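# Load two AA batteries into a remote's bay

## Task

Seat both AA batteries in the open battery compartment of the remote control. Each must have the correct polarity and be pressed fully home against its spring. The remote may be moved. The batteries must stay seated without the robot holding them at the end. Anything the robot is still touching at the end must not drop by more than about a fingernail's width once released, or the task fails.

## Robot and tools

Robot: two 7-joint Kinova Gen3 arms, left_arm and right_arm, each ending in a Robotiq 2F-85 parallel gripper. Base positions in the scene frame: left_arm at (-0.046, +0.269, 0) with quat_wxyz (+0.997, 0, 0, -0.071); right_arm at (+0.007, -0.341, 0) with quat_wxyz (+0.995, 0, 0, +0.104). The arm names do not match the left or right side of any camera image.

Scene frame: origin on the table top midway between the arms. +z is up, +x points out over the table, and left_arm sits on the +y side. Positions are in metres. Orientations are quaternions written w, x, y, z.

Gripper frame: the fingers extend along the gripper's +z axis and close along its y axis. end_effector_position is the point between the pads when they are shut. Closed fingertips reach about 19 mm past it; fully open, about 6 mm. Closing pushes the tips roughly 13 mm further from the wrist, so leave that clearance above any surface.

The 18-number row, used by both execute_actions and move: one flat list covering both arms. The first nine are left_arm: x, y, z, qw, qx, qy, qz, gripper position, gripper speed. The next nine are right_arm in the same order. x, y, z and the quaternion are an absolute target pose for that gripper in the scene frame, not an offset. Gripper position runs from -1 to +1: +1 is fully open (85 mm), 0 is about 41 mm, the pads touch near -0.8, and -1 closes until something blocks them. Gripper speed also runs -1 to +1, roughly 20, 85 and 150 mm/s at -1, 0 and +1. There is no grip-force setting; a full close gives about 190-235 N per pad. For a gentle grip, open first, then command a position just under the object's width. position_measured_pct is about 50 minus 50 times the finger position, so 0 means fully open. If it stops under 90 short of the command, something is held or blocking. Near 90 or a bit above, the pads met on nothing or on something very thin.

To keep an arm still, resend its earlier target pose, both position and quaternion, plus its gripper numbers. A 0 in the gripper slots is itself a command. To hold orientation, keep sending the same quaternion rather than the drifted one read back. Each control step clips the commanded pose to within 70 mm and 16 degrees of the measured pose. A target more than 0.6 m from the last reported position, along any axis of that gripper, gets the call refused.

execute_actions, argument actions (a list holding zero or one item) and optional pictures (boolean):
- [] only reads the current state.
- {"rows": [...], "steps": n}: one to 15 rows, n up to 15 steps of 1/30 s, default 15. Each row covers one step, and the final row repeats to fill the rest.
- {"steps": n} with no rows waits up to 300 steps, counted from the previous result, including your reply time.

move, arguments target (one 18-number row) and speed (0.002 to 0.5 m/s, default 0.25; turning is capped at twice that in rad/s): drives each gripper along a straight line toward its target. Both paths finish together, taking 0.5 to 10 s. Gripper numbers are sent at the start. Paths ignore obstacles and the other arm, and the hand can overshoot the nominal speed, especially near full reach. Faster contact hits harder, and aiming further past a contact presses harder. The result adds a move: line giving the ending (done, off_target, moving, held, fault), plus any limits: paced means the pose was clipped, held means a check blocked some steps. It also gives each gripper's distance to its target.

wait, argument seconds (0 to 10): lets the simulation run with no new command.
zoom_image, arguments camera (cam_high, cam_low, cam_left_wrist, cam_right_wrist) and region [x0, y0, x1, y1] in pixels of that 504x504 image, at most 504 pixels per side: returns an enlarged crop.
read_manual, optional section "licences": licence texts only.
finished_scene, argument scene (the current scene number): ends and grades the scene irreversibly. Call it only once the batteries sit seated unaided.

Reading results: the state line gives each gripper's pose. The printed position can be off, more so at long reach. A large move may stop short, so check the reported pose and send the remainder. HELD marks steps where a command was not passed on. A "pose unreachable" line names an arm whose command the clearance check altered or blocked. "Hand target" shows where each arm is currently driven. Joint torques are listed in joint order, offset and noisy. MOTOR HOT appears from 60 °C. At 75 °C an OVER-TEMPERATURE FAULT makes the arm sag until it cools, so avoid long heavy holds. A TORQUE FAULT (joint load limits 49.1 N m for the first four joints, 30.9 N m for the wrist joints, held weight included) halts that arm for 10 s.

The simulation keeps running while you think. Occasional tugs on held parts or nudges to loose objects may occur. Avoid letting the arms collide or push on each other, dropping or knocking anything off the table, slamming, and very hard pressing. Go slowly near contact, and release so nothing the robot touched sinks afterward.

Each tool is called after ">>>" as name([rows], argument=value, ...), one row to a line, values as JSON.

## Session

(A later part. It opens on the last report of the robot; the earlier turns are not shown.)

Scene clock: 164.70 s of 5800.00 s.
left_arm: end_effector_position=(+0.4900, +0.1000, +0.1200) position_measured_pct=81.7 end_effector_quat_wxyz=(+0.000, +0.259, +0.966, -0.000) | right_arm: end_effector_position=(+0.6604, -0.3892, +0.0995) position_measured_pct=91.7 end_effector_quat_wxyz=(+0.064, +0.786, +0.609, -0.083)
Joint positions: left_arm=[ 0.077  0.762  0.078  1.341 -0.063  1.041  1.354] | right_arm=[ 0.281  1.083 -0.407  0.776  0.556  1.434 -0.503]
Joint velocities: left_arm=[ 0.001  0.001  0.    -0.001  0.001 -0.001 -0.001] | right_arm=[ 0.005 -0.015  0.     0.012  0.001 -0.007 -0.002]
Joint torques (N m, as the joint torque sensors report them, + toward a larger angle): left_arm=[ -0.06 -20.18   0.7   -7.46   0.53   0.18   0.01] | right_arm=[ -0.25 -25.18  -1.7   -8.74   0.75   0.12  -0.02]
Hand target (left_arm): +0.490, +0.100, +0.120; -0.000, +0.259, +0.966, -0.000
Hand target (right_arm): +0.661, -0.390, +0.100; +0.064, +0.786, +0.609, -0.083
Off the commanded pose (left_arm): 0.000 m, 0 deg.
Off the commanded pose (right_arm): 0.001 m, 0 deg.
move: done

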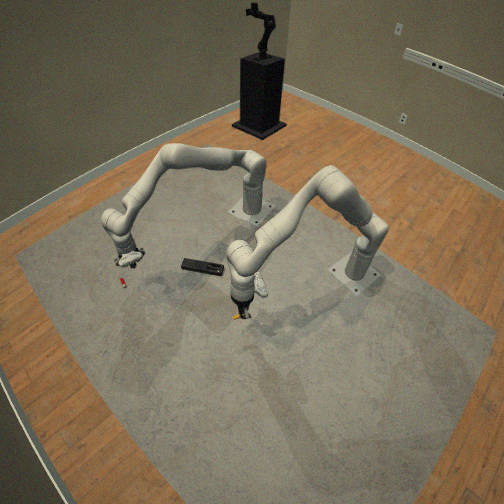

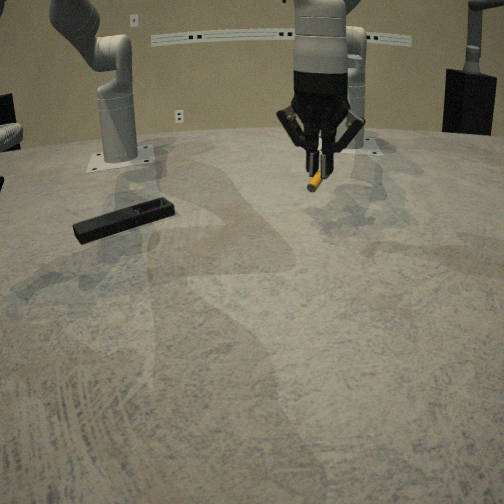

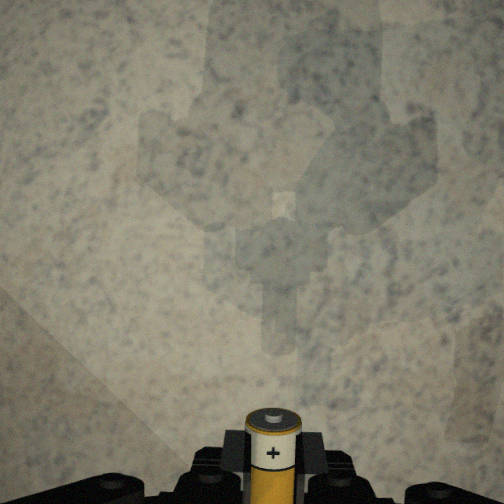

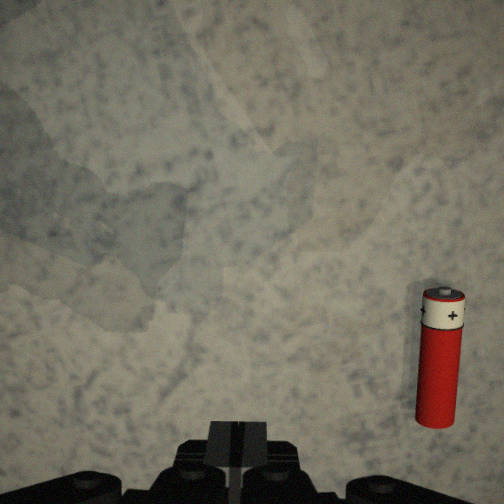

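>>> move(target=[0.49,0.1,0.12,0,0.259,0.966,0,-1,0,0.705,-0.405,0.05,0,0.791,0.612,0,1,0], speed=0.15)

>>> move(target=[0.49,0.1,0.12,0,0.259,0.966,0,-1,0,0.705,-0.405,0.014,0,0.791,0.612,0,1,0], speed=0.05)

Scene clock: 179.97 s of 5800.00 s.
left_arm: end_effector_position=(+0.4900, +0.1000, +0.1200) position_measured_pct=81.7 end_effector_quat_wxyz=(+0.000, +0.259, +0.966, -0.000) | right_arm: end_effector_position=(+0.7049, -0.4051, +0.0500) position_measured_pct=0.0 end_effector_quat_wxyz=(+0.000, +0.791, +0.612, +0.000)
Joint positions: left_arm=[ 0.077  0.762  0.078  1.341 -0.063  1.041  1.354] | right_arm=[ 0.38   1.237 -0.487  0.574  0.466  1.392 -0.344]
Joint velocities: left_arm=[ 0.001 -0.    -0.     0.001  0.001  0.001 -0.001] | right_arm=[ 0. -0. -0. -0. -0.  0. -0.]
Joint torques (N m, as the joint torque sensors report them, + toward a larger angle): left_arm=[  0.04 -20.44   0.89  -7.64   0.68   0.39   0.33] | right_arm=[ -0.08 -26.41  -2.08  -8.47   0.04   0.13  -0.29]
Hand target (left_arm): +0.490, +0.100, +0.120; -0.000, +0.259, +0.966, -0.000
Hand target (right_arm): +0.705, -0.405, +0.050; +0.000, +0.791, +0.612, +0.000
Off the commanded pose (left_arm): 0.000 m, 0 deg.
Off the commanded pose (right_arm): 0.000 m, 0 deg.
After step 90, 10.87 s passed at rest.
move: done

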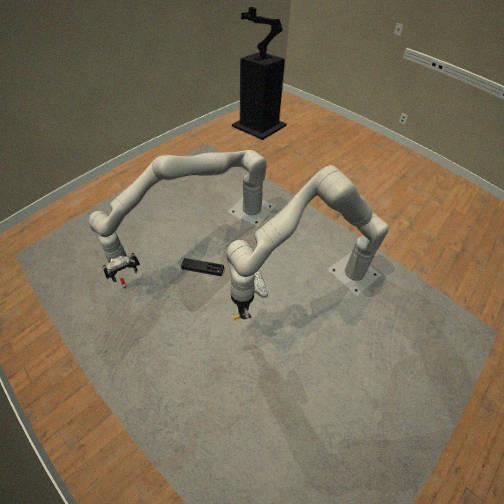

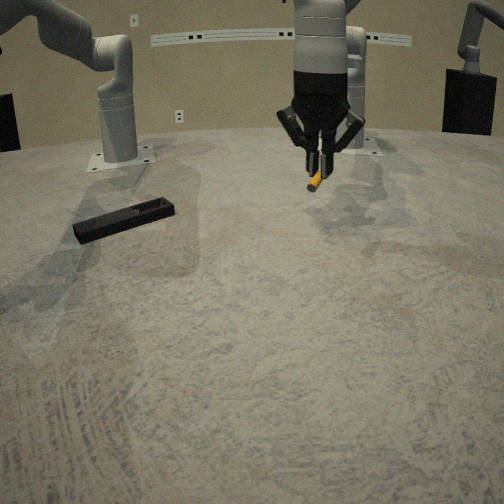

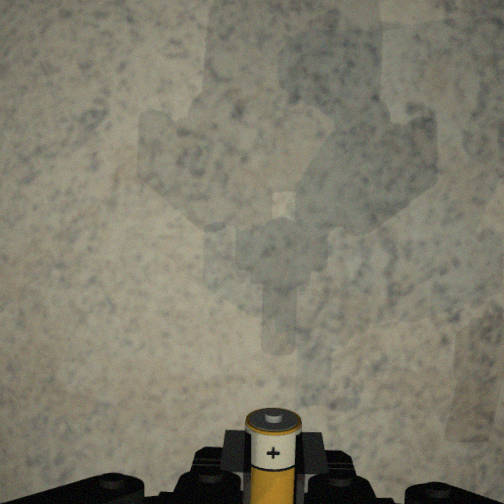

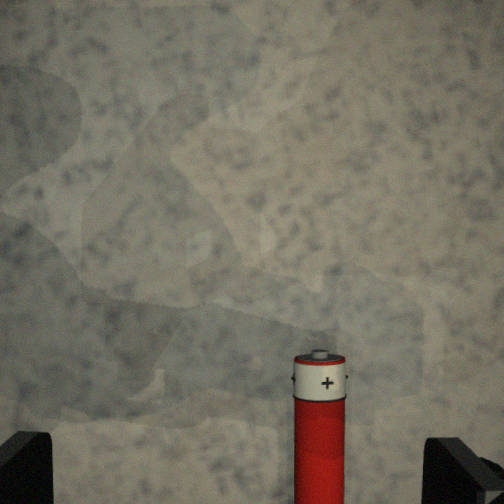

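Scene clock: 181.00 s of 5800.00 s.
left_arm: end_effector_position=(+0.4900, +0.1000, +0.1200) position_measured_pct=81.7 end_effector_quat_wxyz=(+0.000, +0.259, +0.966, -0.000) | right_arm: end_effector_position=(+0.7050, -0.4050, +0.0141) position_measured_pct=0.0 end_effector_quat_wxyz=(+0.000, +0.791, +0.612, +0.000)
Joint positions: left_arm=[ 0.077  0.762  0.078  1.341 -0.063  1.041  1.354] | right_arm=[ 0.384  1.277 -0.483  0.6    0.475  1.328 -0.352]
Joint velocities: left_arm=[-0.     0.    -0.    -0.     0.001 -0.001 -0.001] | right_arm=[ 0.002  0.001  0.001 -0.    -0.    -0.    -0.   ]
Joint torques (N m, as the joint torque sensors report them, + toward a larger angle): left_arm=[  0.27 -20.38   1.02  -7.64   0.33   0.16   0.06] | right_arm=[ -0.31 -27.09  -2.27  -8.43   0.2   -0.12  -0.23]
Hand target (left_arm): +0.490, +0.100, +0.120; -0.000, +0.259, +0.966, -0.000
Hand target (right_arm): +0.705, -0.405, +0.014; -0.000, +0.791, +0.612, +0.000
Off the commanded pose (left_arm): 0.000 m, 0 deg.
Off the commanded pose (right_arm): 0.000 m, 0 deg.
move: done

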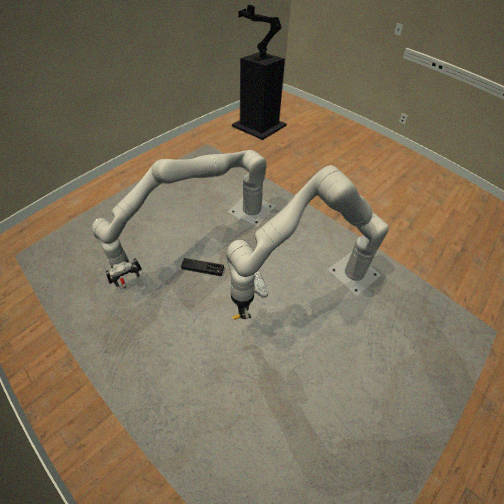

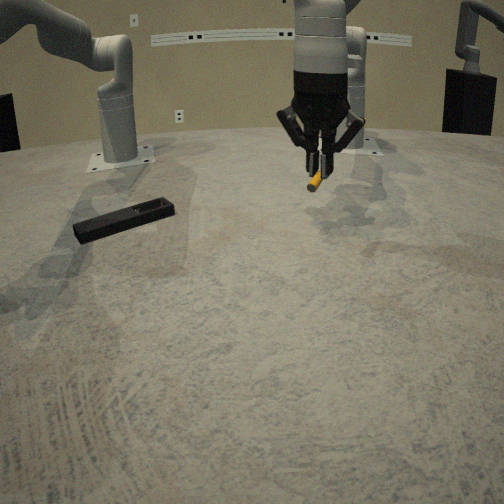

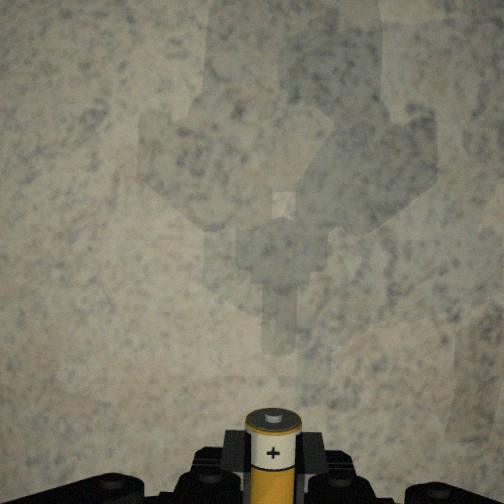

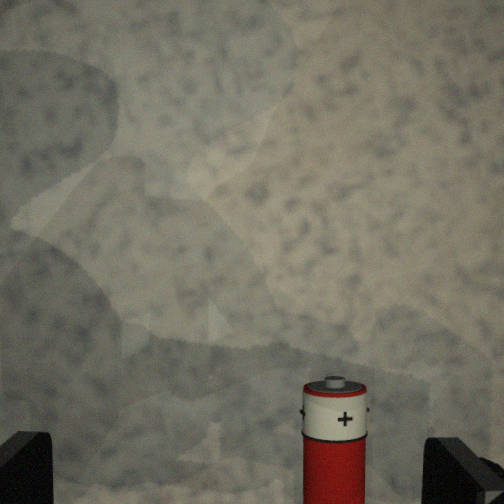

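>>> move(target=[0.49,0.1,0.12,0,0.259,0.966,0,-1,0,0.707,-0.398,0.023,0,0.791,0.612,0,1,0], speed=0.05)

>>> move(target=[0.49,0.1,0.12,0,0.259,0.966,0,-1,0,0.727,-0.399,0.023,0,0.791,0.612,0,0.3,0], speed=0.05)

>>> move(target=[0.49,0.1,0.12,0,0.259,0.966,0,-1,0,0.727,-0.399,0.023,0,0.791,0.612,0,-1,0])

Scene clock: 192.10 s of 5800.00 s.
left_arm: end_effector_position=(+0.4900, +0.1000, +0.1200) position_measured_pct=81.7 end_effector_quat_wxyz=(+0.000, +0.259, +0.966, -0.000) | right_arm: end_effector_position=(+0.7070, -0.3981, +0.0230) position_measured_pct=0.0 end_effector_quat_wxyz=(+0.000, +0.791, +0.612, +0.000)
Joint positions: left_arm=[ 0.077  0.762  0.078  1.341 -0.063  1.041  1.354] | right_arm=[ 0.37   1.272 -0.483  0.581  0.472  1.35  -0.357]
Joint velocities: left_arm=[ 0.001  0.     0.    -0.001  0.001  0.001  0.001] | right_arm=[-0.003  0.001 -0.001 -0.003 -0.     0.002 -0.   ]
Joint torques (N m, as the joint torque sensors report them, + toward a larger angle): left_arm=[  0.04 -20.3    0.6   -7.39   0.54   0.1    0.09] | right_arm=[ -0.24 -26.59  -1.82  -8.13   0.17  -0.3   -0.17]
Hand target (left_arm): +0.490, +0.100, +0.120; -0.000, +0.259, +0.966, -0.000
Hand target (right_arm): +0.707, -0.398, +0.023; -0.000, +0.791, +0.612, -0.000
Off the commanded pose (left_arm): 0.000 m, 0 deg.
Off the commanded pose (right_arm): 0.000 m, 0 deg.
After step 90, 7.40 s passed at rest.
move: done

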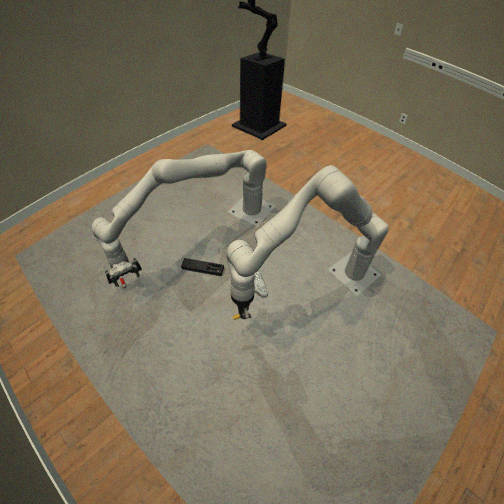

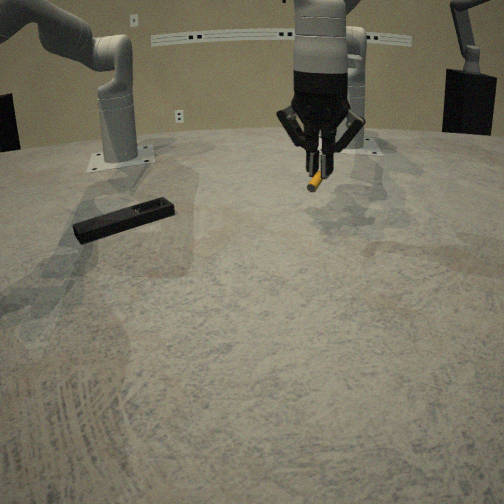

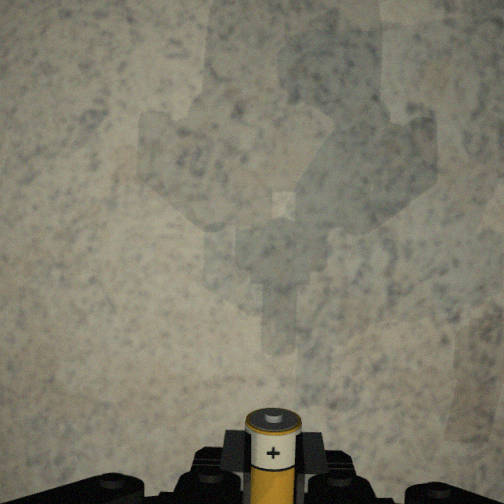

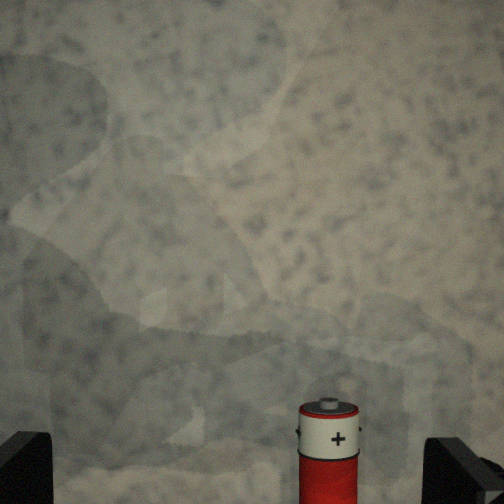

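Scene clock: 192.93 s of 5800.00 s.
left_arm: end_effector_position=(+0.4900, +0.1000, +0.1200) position_measured_pct=81.7 end_effector_quat_wxyz=(+0.000, +0.259, +0.966, -0.000) | right_arm: end_effector_position=(+0.7269, -0.3995, +0.0236) position_measured_pct=34.9 end_effector_quat_wxyz=(+0.000, +0.791, +0.612, +0.000)
Joint positions: left_arm=[ 0.077  0.762  0.078  1.341 -0.063  1.041  1.354] | right_arm=[ 0.325  1.361 -0.477  0.349  0.469  1.468 -0.297]
Joint velocities: left_arm=[ 0.001 -0.     0.     0.001  0.     0.001  0.001] | right_arm=[-0.009  0.018  0.001 -0.034 -0.001  0.019  0.008]
Joint torques (N m, as the joint torque sensors report them, + toward a larger angle): left_arm=[ -0.03 -20.44   0.95  -7.58   0.37   0.17   0.22] | right_arm=[ -0.16 -27.43  -1.54  -8.51   0.24   0.25  -0.17]
Hand target (left_arm): +0.490, +0.100, +0.120; -0.000, +0.259, +0.966, -0.000
Hand target (right_arm): +0.727, -0.399, +0.023; +0.000, +0.791, +0.612, -0.000
Off the commanded pose (left_arm): 0.000 m, 0 deg.
Off the commanded pose (right_arm): 0.001 m, 0 deg.
move: done

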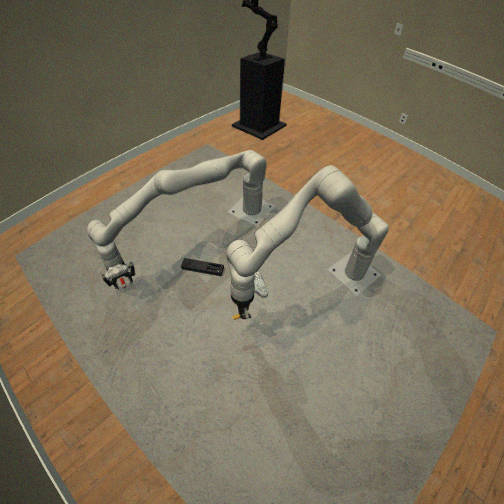

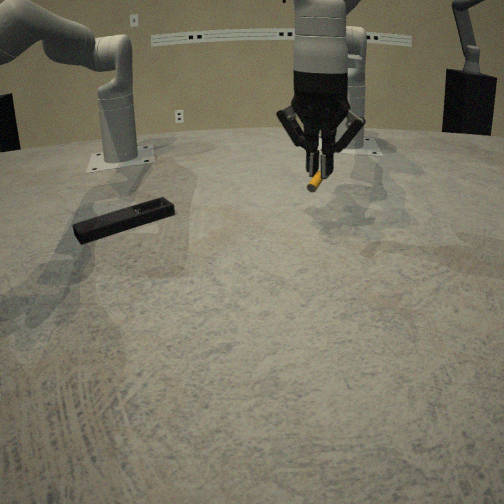

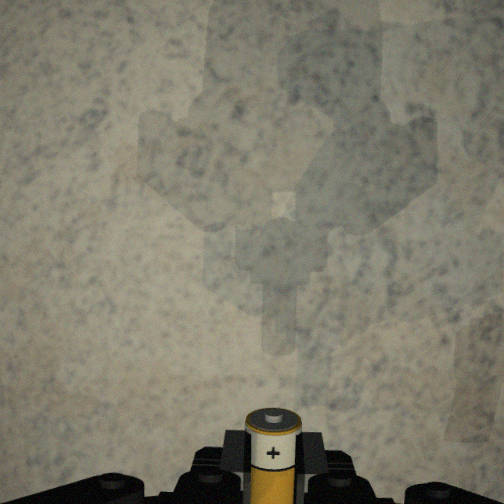

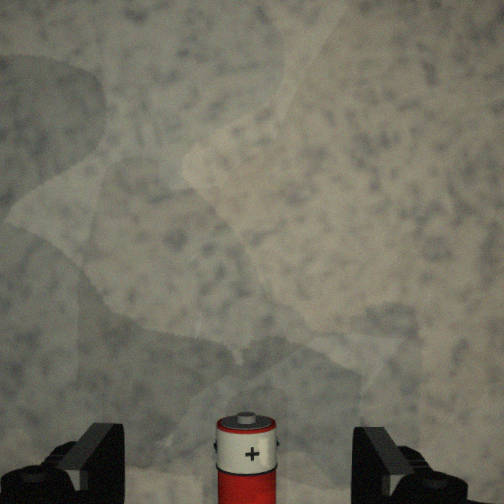

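Scene clock: 193.77 s of 5800.00 s.
left_arm: end_effector_position=(+0.4900, +0.1000, +0.1200) position_measured_pct=81.7 end_effector_quat_wxyz=(+0.000, +0.259, +0.966, -0.000) | right_arm: end_effector_position=(+0.7272, -0.3990, +0.0234) position_measured_pct=81.0 end_effector_quat_wxyz=(+0.000, +0.791, +0.612, +0.000)
Joint positions: left_arm=[ 0.077  0.762  0.078  1.341 -0.063  1.041  1.354] | right_arm=[ 0.324  1.363 -0.478  0.345  0.469  1.47  -0.296]
Joint velocities: left_arm=[ 0.001  0.     0.    -0.001  0.002  0.     0.001] | right_arm=[-0.     0.001  0.    -0.     0.    -0.001 -0.   ]
Joint torques (N m, as the joint torque sensors report them, + toward a larger angle): left_arm=[  0.34 -20.21   0.93  -7.48   0.55   0.23   0.03] | right_arm=[ -0.1  -26.82  -1.42  -8.48   0.07  -0.09  -0.21]
Hand target (left_arm): +0.490, +0.100, +0.120; -0.000, +0.259, +0.966, -0.000
Hand target (right_arm): +0.727, -0.399, +0.023; -0.000, +0.791, +0.612, -0.000
Off the commanded pose (left_arm): 0.000 m, 0 deg.
Off the commanded pose (right_arm): 0.000 m, 0 deg.
move: done

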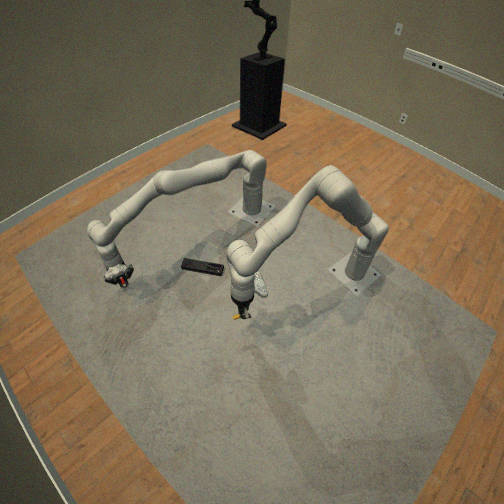

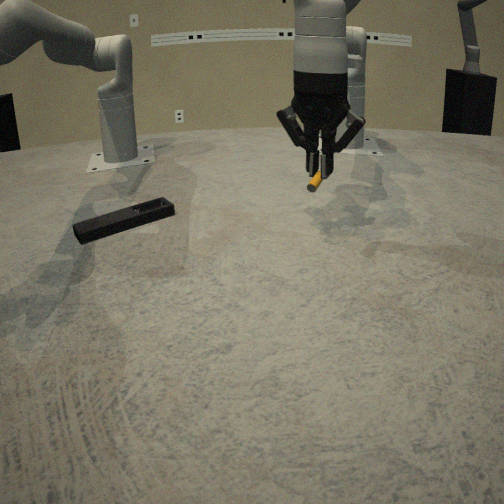

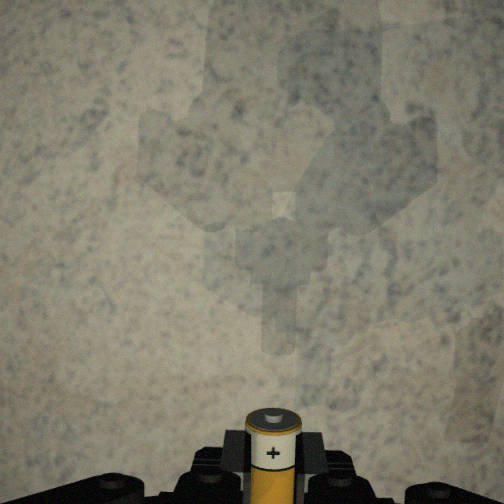

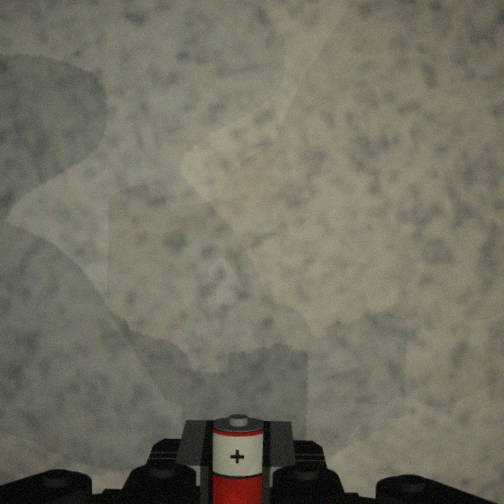

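>>> move(target=[0.4,0.2,0.15,0,0.259,0.966,0,-1,0,0.6,-0.2,0.1,0,-0.881,0.473,0,-1,0], speed=0.25)

>>> move(target=[0.4,0.2,0.15,0,0.259,0.966,0,-1,0,0.57,-0.12,0.024,0,-0.881,0.473,0,-1,0], speed=0.1)

>>> move(target=[0.4,0.2,0.15,0,0.259,0.966,0,-1,0,0.57,-0.12,0.024,0,-0.881,0.473,0,0.3,0])

>>> move(target=[0.4,0.2,0.15,0,0.259,0.966,0,-1,0,0.5,-0.25,0.16,0,0.259,0.966,0,0.3,0])

Scene clock: 211.93 s of 5800.00 s.
left_arm: end_effector_position=(+0.3997, +0.1996, +0.1503) position_measured_pct=81.7 end_effector_quat_wxyz=(-0.000, +0.259, +0.966, -0.000) | right_arm: end_effector_position=(+0.5998, -0.1998, +0.1001) position_measured_pct=81.0 end_effector_quat_wxyz=(+0.000, +0.882, -0.472, -0.000)
Joint positions: left_arm=[-0.094  0.501  0.075  1.731 -0.045  0.912  1.188] | right_arm=[-0.022  0.891 -0.096  1.134  0.083  1.12  -2.881]
Joint velocities: left_arm=[-0.001 -0.001 -0.001  0.001  0.    -0.001 -0.001] | right_arm=[-0.005 -0.003  0.     0.001  0.001 -0.002 -0.005]
Joint torques (N m, as the joint torque sensors report them, + toward a larger angle): left_arm=[ -0.1  -15.73   0.82  -6.94   0.69   0.28  -0.07] | right_arm=[ -0.25 -22.79  -0.31  -9.07   0.17   0.06  -0.11]
Hand target (left_arm): +0.400, +0.200, +0.150; -0.000, +0.259, +0.966, -0.000
Hand target (right_arm): +0.600, -0.200, +0.100; +0.000, +0.882, -0.472, +0.000
Off the commanded pose (left_arm): 0.001 m, 0 deg.
Off the commanded pose (right_arm): 0.000 m, 0 deg.
After step 90, 10.17 s passed at rest.
move: done

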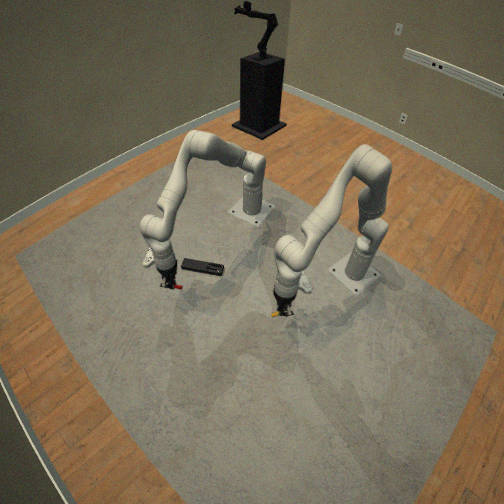

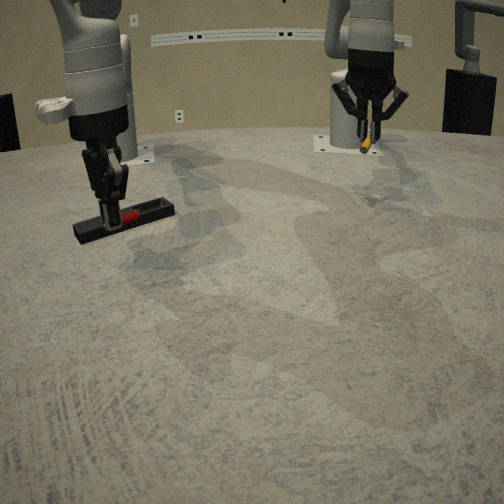

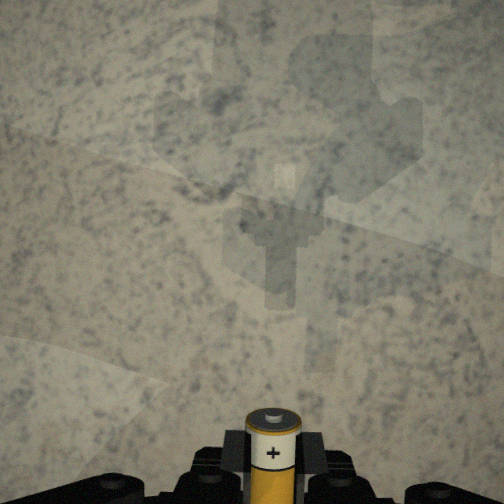

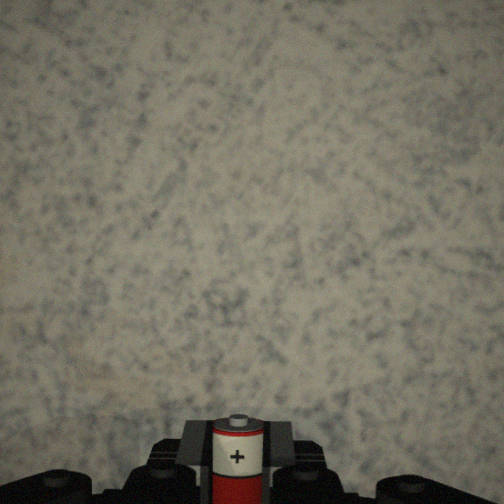

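Scene clock: 213.43 s of 5800.00 s.
left_arm: end_effector_position=(+0.4000, +0.2000, +0.1500) position_measured_pct=81.7 end_effector_quat_wxyz=(+0.000, +0.259, +0.966, +0.000) | right_arm: end_effector_position=(+0.5697, -0.1201, +0.0241) position_measured_pct=81.0 end_effector_quat_wxyz=(-0.000, +0.881, -0.473, -0.000)
Joint positions: left_arm=[-0.094  0.502  0.075  1.731 -0.046  0.91   1.188] | right_arm=[-0.164  0.98  -0.088  1.215  0.089  0.95  -3.03 ]
Joint velocities: left_arm=[-0.001 -0.001  0.    -0.001  0.002 -0.     0.   ] | right_arm=[-0.003  0.002 -0.001 -0.     0.001 -0.001 -0.001]
Joint torques (N m, as the joint torque sensors report them, + toward a larger angle): left_arm=[  0.1  -15.96   0.64  -6.78   0.46   0.05   0.09] | right_arm=[ -0.14 -23.05  -0.51  -7.94   0.07   0.12  -0.15]
Hand target (left_arm): +0.400, +0.200, +0.150; -0.000, +0.259, +0.966, +0.000
Hand target (right_arm): +0.570, -0.120, +0.024; -0.000, +0.881, -0.473, -0.000
Off the commanded pose (left_arm): 0.000 m, 0 deg.
Off the commanded pose (right_arm): 0.000 m, 0 deg.
move: done

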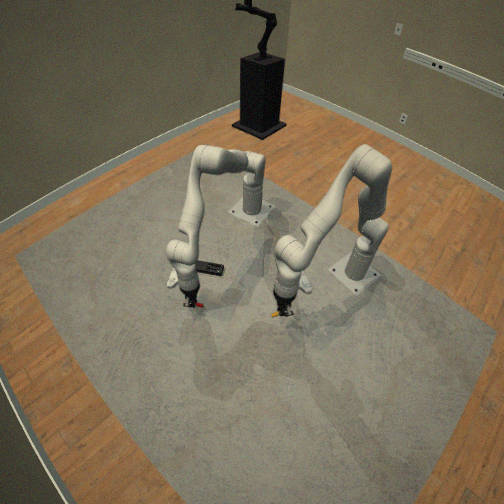

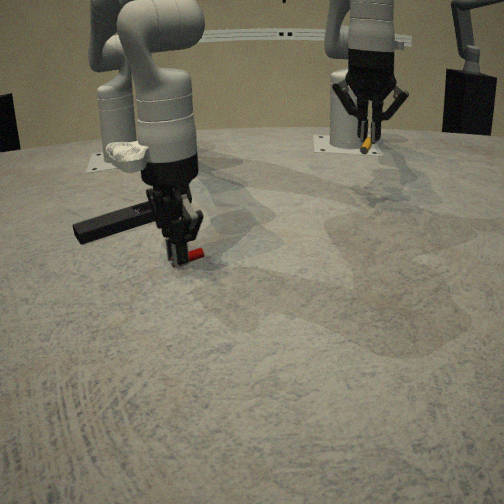

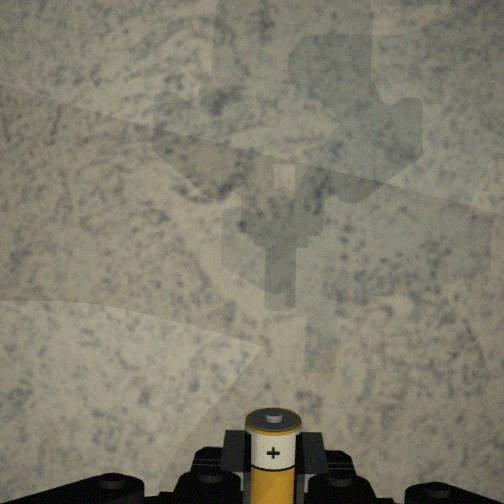

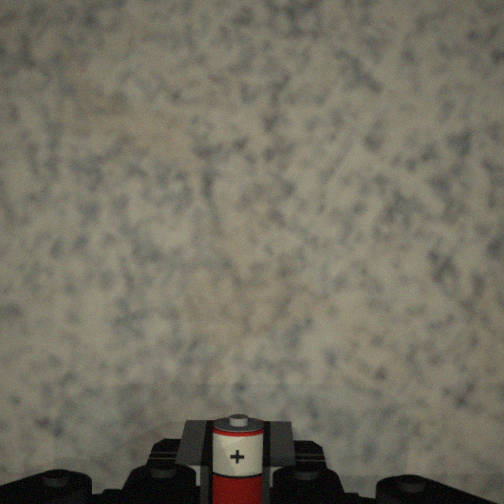

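Scene clock: 214.30 s of 5800.00 s.
left_arm: end_effector_position=(+0.4000, +0.2000, +0.1500) position_measured_pct=81.7 end_effector_quat_wxyz=(+0.000, +0.259, +0.966, +0.000) | right_arm: end_effector_position=(+0.5700, -0.1200, +0.0240) position_measured_pct=34.9 end_effector_quat_wxyz=(-0.000, +0.881, -0.473, +0.000)
Joint positions: left_arm=[-0.094  0.502  0.075  1.731 -0.046  0.91   1.188] | right_arm=[-0.165  0.981 -0.088  1.213  0.089  0.951 -3.03 ]
Joint velocities: left_arm=[-0.001  0.001 -0.001  0.    -0.    -0.001  0.002] | right_arm=[-0.001  0.002 -0.001  0.     0.    -0.002  0.   ]
Joint torques (N m, as the joint torque sensors report them, + toward a larger angle): left_arm=[  0.21 -15.52   0.19  -7.31   0.65  -0.13   0.2 ] | right_arm=[ -0.05 -23.3   -0.58  -7.63   0.32   0.17  -0.06]
Hand target (left_arm): +0.400, +0.200, +0.150; -0.000, +0.259, +0.966, -0.000
Hand target (right_arm): +0.570, -0.120, +0.024; +0.000, +0.881, -0.473, -0.000
Off the commanded pose (left_arm): 0.000 m, 0 deg.
Off the commanded pose (right_arm): 0.000 m, 0 deg.
move: done

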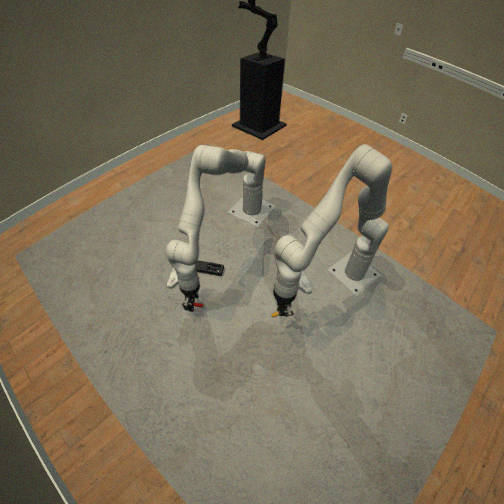

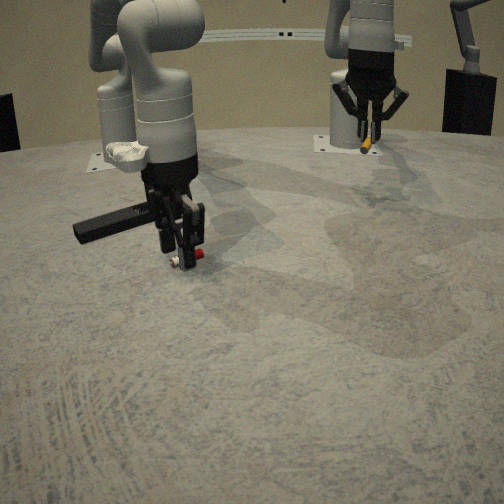

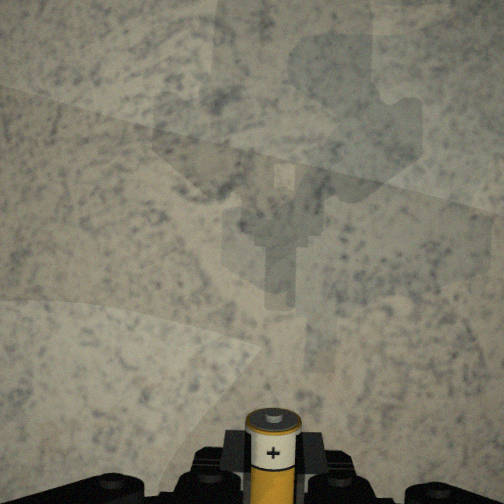

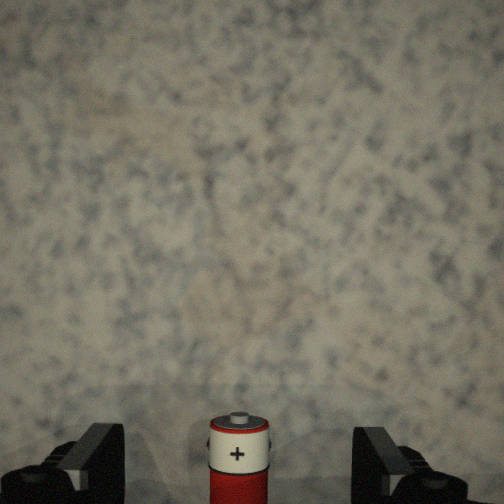

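Scene clock: 220.03 s of 5800.00 s.
left_arm: end_effector_position=(+0.4000, +0.2000, +0.1500) position_measured_pct=81.7 end_effector_quat_wxyz=(+0.000, +0.259, +0.966, +0.000) | right_arm: end_effector_position=(+0.5005, -0.2508, +0.1600) position_measured_pct=34.9 end_effector_quat_wxyz=(-0.000, +0.259, +0.966, -0.001)
Joint positions: left_arm=[-0.094  0.502  0.075  1.731 -0.046  0.91   1.188] | right_arm=[-0.401  0.662  0.631  1.547 -0.422  1.074 -5.11 ]
Joint velocities: left_arm=[-0.     0.001  0.    -0.     0.002 -0.001 -0.001] | right_arm=[-0.003 -0.003  0.     0.     0.001  0.001 -0.003]
Joint torques (N m, as the joint torque sensors report them, + toward a larger angle): left_arm=[  0.35 -15.98   0.52  -7.01   0.6   -0.06   0.05] | right_arm=[ -0.44 -17.33   2.98  -7.77   0.07   0.11   0.02]
Hand target (left_arm): +0.400, +0.200, +0.150; +0.000, +0.259, +0.966, -0.000
Hand target (right_arm): +0.500, -0.251, +0.160; -0.000, +0.258, +0.966, -0.001
Off the commanded pose (left_arm): 0.000 m, 0 deg.
Off the commanded pose (right_arm): 0.001 m, 0 deg.
move: done

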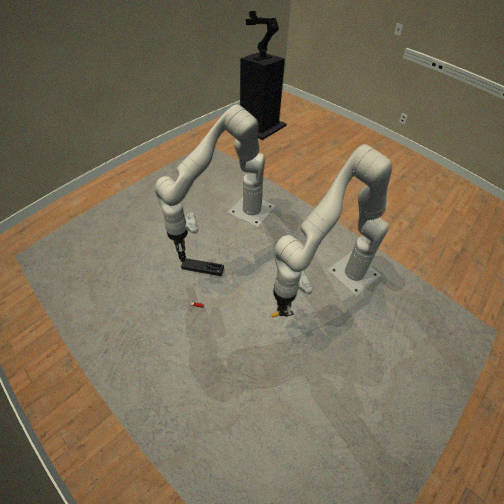

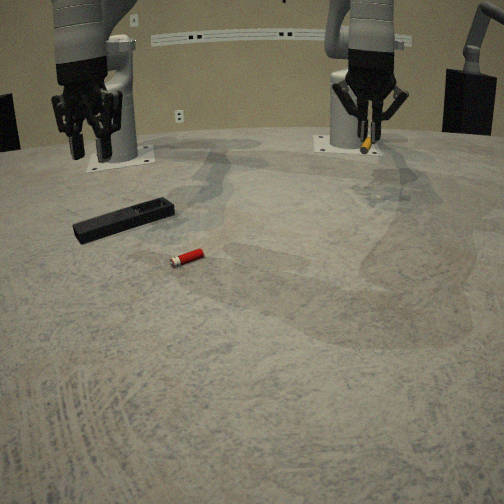

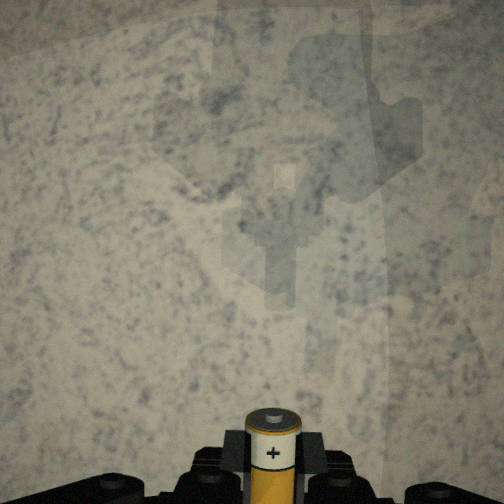

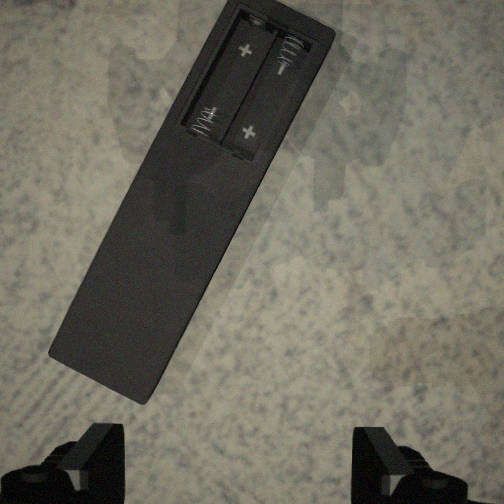

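>>> move(target=[0.4,0.1,0.15,0,0.259,0.966,0,-1,0,0.452,-0.281,0.07,0,-0.881,0.473,0,1,0], speed=0.2)

>>> move(target=[0.4,0.1,0.15,0,0.259,0.966,0,-1,0,0.452,-0.281,0.02,0,-0.881,0.473,0,1,0], speed=0.06)

Scene clock: 248.40 s of 5800.00 s.
left_arm: end_effector_position=(+0.4004, +0.1001, +0.1499) position_measured_pct=81.7 end_effector_quat_wxyz=(+0.000, +0.259, +0.966, +0.000) | right_arm: end_effector_position=(+0.4523, -0.2804, +0.0703) position_measured_pct=0.0 end_effector_quat_wxyz=(-0.001, +0.881, -0.473, -0.000)
Joint positions: left_arm=[ 0.112  0.552  0.086  1.64  -0.056  0.951  1.407] | right_arm=[ 0.105  0.635 -0.127  1.817  0.114  0.695 -2.849]
Joint velocities: left_arm=[ 0.     0.001 -0.     0.001  0.001  0.001  0.   ] | right_arm=[ 0.003  0.     0.001  0.    -0.001  0.     0.004]
Joint torques (N m, as the joint torque sensors report them, + toward a larger angle): left_arm=[  0.07 -16.63   0.58  -7.22   0.59  -0.03   0.05] | right_arm=[ -0.64 -16.92  -0.9   -5.91   0.13   0.16  -0.22]
Hand target (left_arm): +0.400, +0.100, +0.150; +0.000, +0.259, +0.966, +0.000
Hand target (right_arm): +0.452, -0.281, +0.070; -0.001, +0.881, -0.473, -0.000
Off the commanded pose (left_arm): 0.000 m, 0 deg.
Off the commanded pose (right_arm): 0.001 m, 0 deg.
After step 90, 18.30 s passed at rest.
move: done

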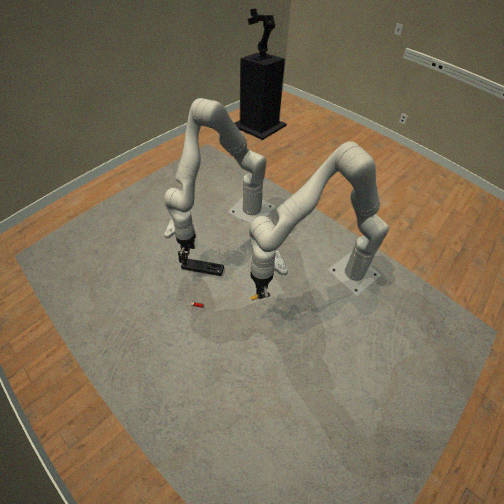

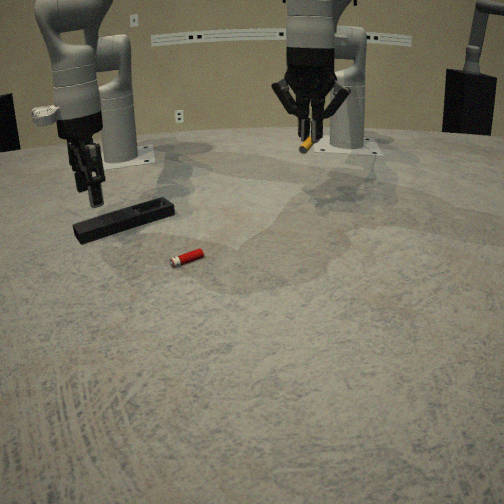

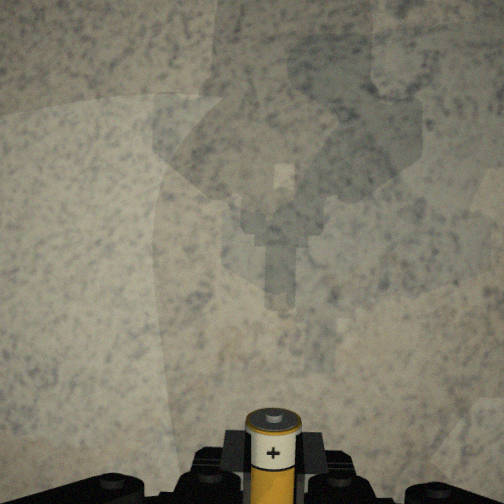

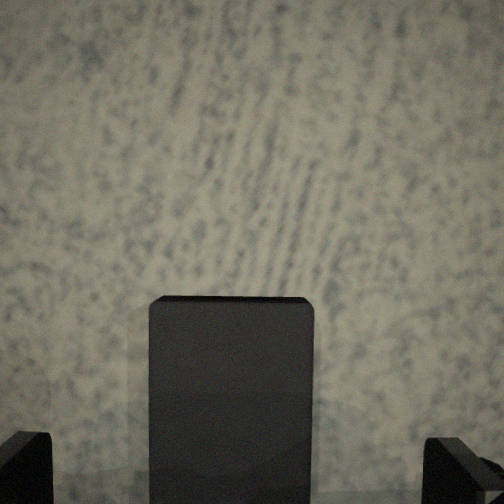

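Scene clock: 249.53 s of 5800.00 s.
left_arm: end_effector_position=(+0.4000, +0.1000, +0.1500) position_measured_pct=81.7 end_effector_quat_wxyz=(+0.000, +0.259, +0.966, -0.000) | right_arm: end_effector_position=(+0.4520, -0.2809, +0.0202) position_measured_pct=0.0 end_effector_quat_wxyz=(-0.000, +0.881, -0.473, +0.000)
Joint positions: left_arm=[ 0.112  0.552  0.086  1.641 -0.055  0.952  1.407] | right_arm=[ 0.092  0.734 -0.109  1.846  0.135  0.568 -2.867]
Joint velocities: left_arm=[-0.001  0.    -0.     0.    -0.    -0.     0.001] | right_arm=[-0.001  0.006 -0.     0.     0.    -0.001 -0.   ]
Joint torques (N m, as the joint torque sensors report them, + toward a larger angle): left_arm=[  0.11 -16.89   0.42  -7.07   0.42  -0.06  -0.02] | right_arm=[ -0.09 -17.5   -0.66  -5.4    0.34  -0.16  -0.15]
Hand target (left_arm): +0.400, +0.100, +0.150; +0.000, +0.259, +0.966, -0.000
Hand target (right_arm): +0.452, -0.281, +0.020; -0.000, +0.881, -0.473, -0.000
Off the commanded pose (left_arm): 0.000 m, 0 deg.
Off the commanded pose (right_arm): 0.000 m, 0 deg.
move: done

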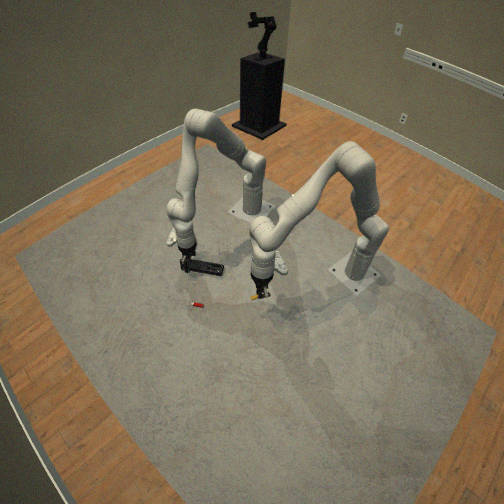

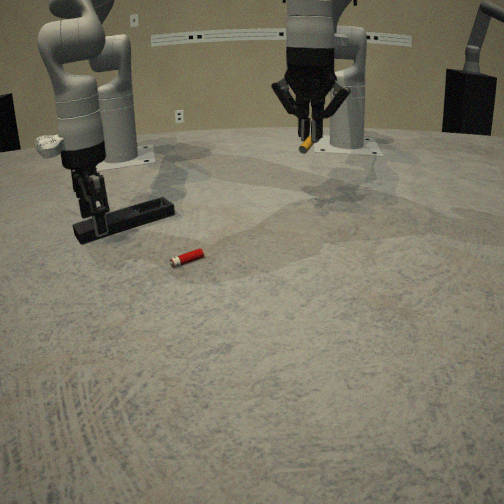

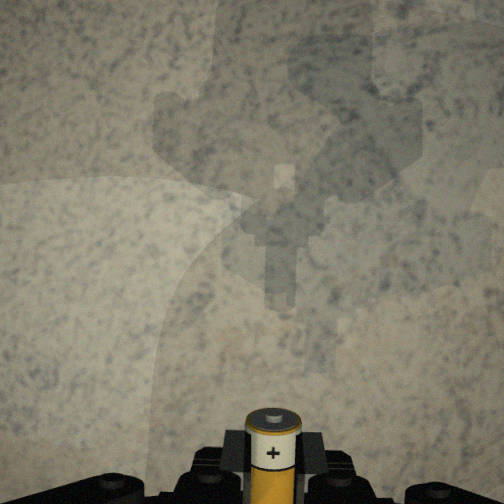

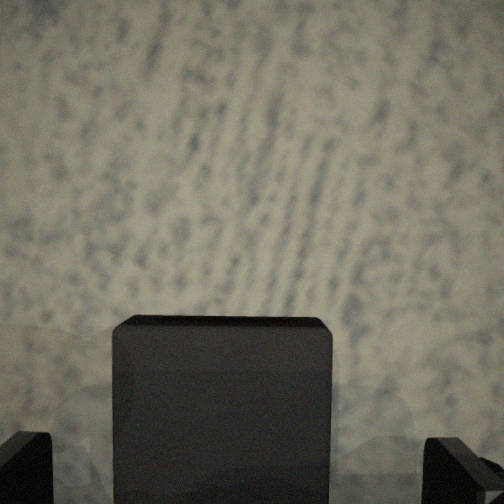

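>>> move(target=[0.39,-0.05,0.12,0,0.4726,0.8813,0,-1,0,0.452,-0.281,0.02,0,-0.881,0.473,0,-1,0], speed=0.2)

Scene clock: 256.57 s of 5800.00 s.
left_arm: end_effector_position=(+0.3907, -0.0499, +0.1201) position_measured_pct=81.7 end_effector_quat_wxyz=(+0.001, +0.472, +0.881, +0.000) | right_arm: end_effector_position=(+0.4524, -0.2808, +0.0208) position_measured_pct=44.8 end_effector_quat_wxyz=(-0.000, +0.881, -0.473, +0.000)
Joint positions: left_arm=[ 0.327  0.724  0.204  1.436 -0.161  0.997  1.297] | right_arm=[ 0.091  0.733 -0.108  1.846  0.135  0.569 -2.868]
Joint velocities: left_arm=[ 0.004  0.005  0.001 -0.003 -0.001  0.001  0.001] | right_arm=[-0.001 -0.001  0.001  0.     0.    -0.001 -0.   ]
Joint torques (N m, as the joint torque sensors report them, + toward a larger angle): left_arm=[ -0.03 -19.97   1.71  -7.15   0.57   0.13   0.11] | right_arm=[  0.11 -16.54  -0.57  -4.85   0.34  -0.42  -0.22]
Hand target (left_arm): +0.391, -0.050, +0.120; +0.000, +0.473, +0.881, +0.000
Hand target (right_arm): +0.452, -0.281, +0.020; +0.000, +0.881, -0.473, -0.000
Off the commanded pose (left_arm): 0.001 m, 0 deg.
Off the commanded pose (right_arm): 0.001 m, 0 deg.
After step 90, 2.50 s passed at rest.
move: done

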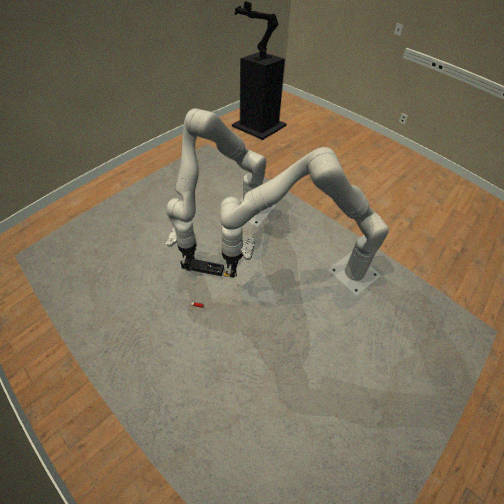

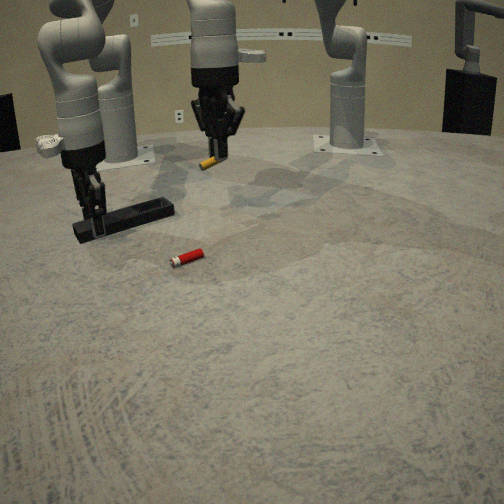

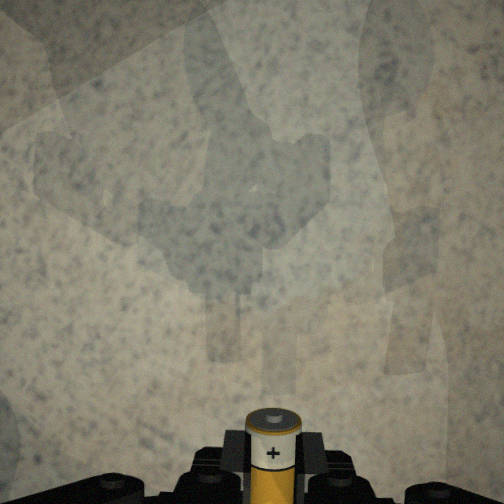

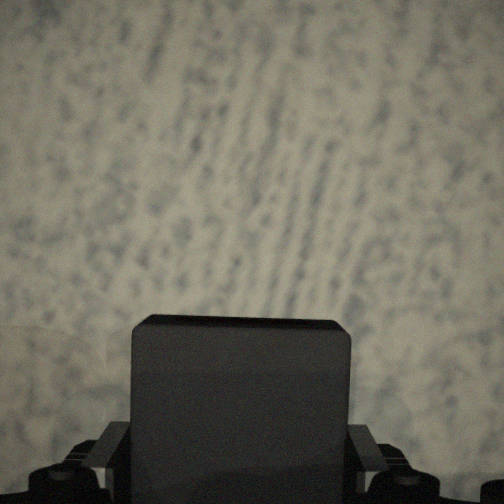

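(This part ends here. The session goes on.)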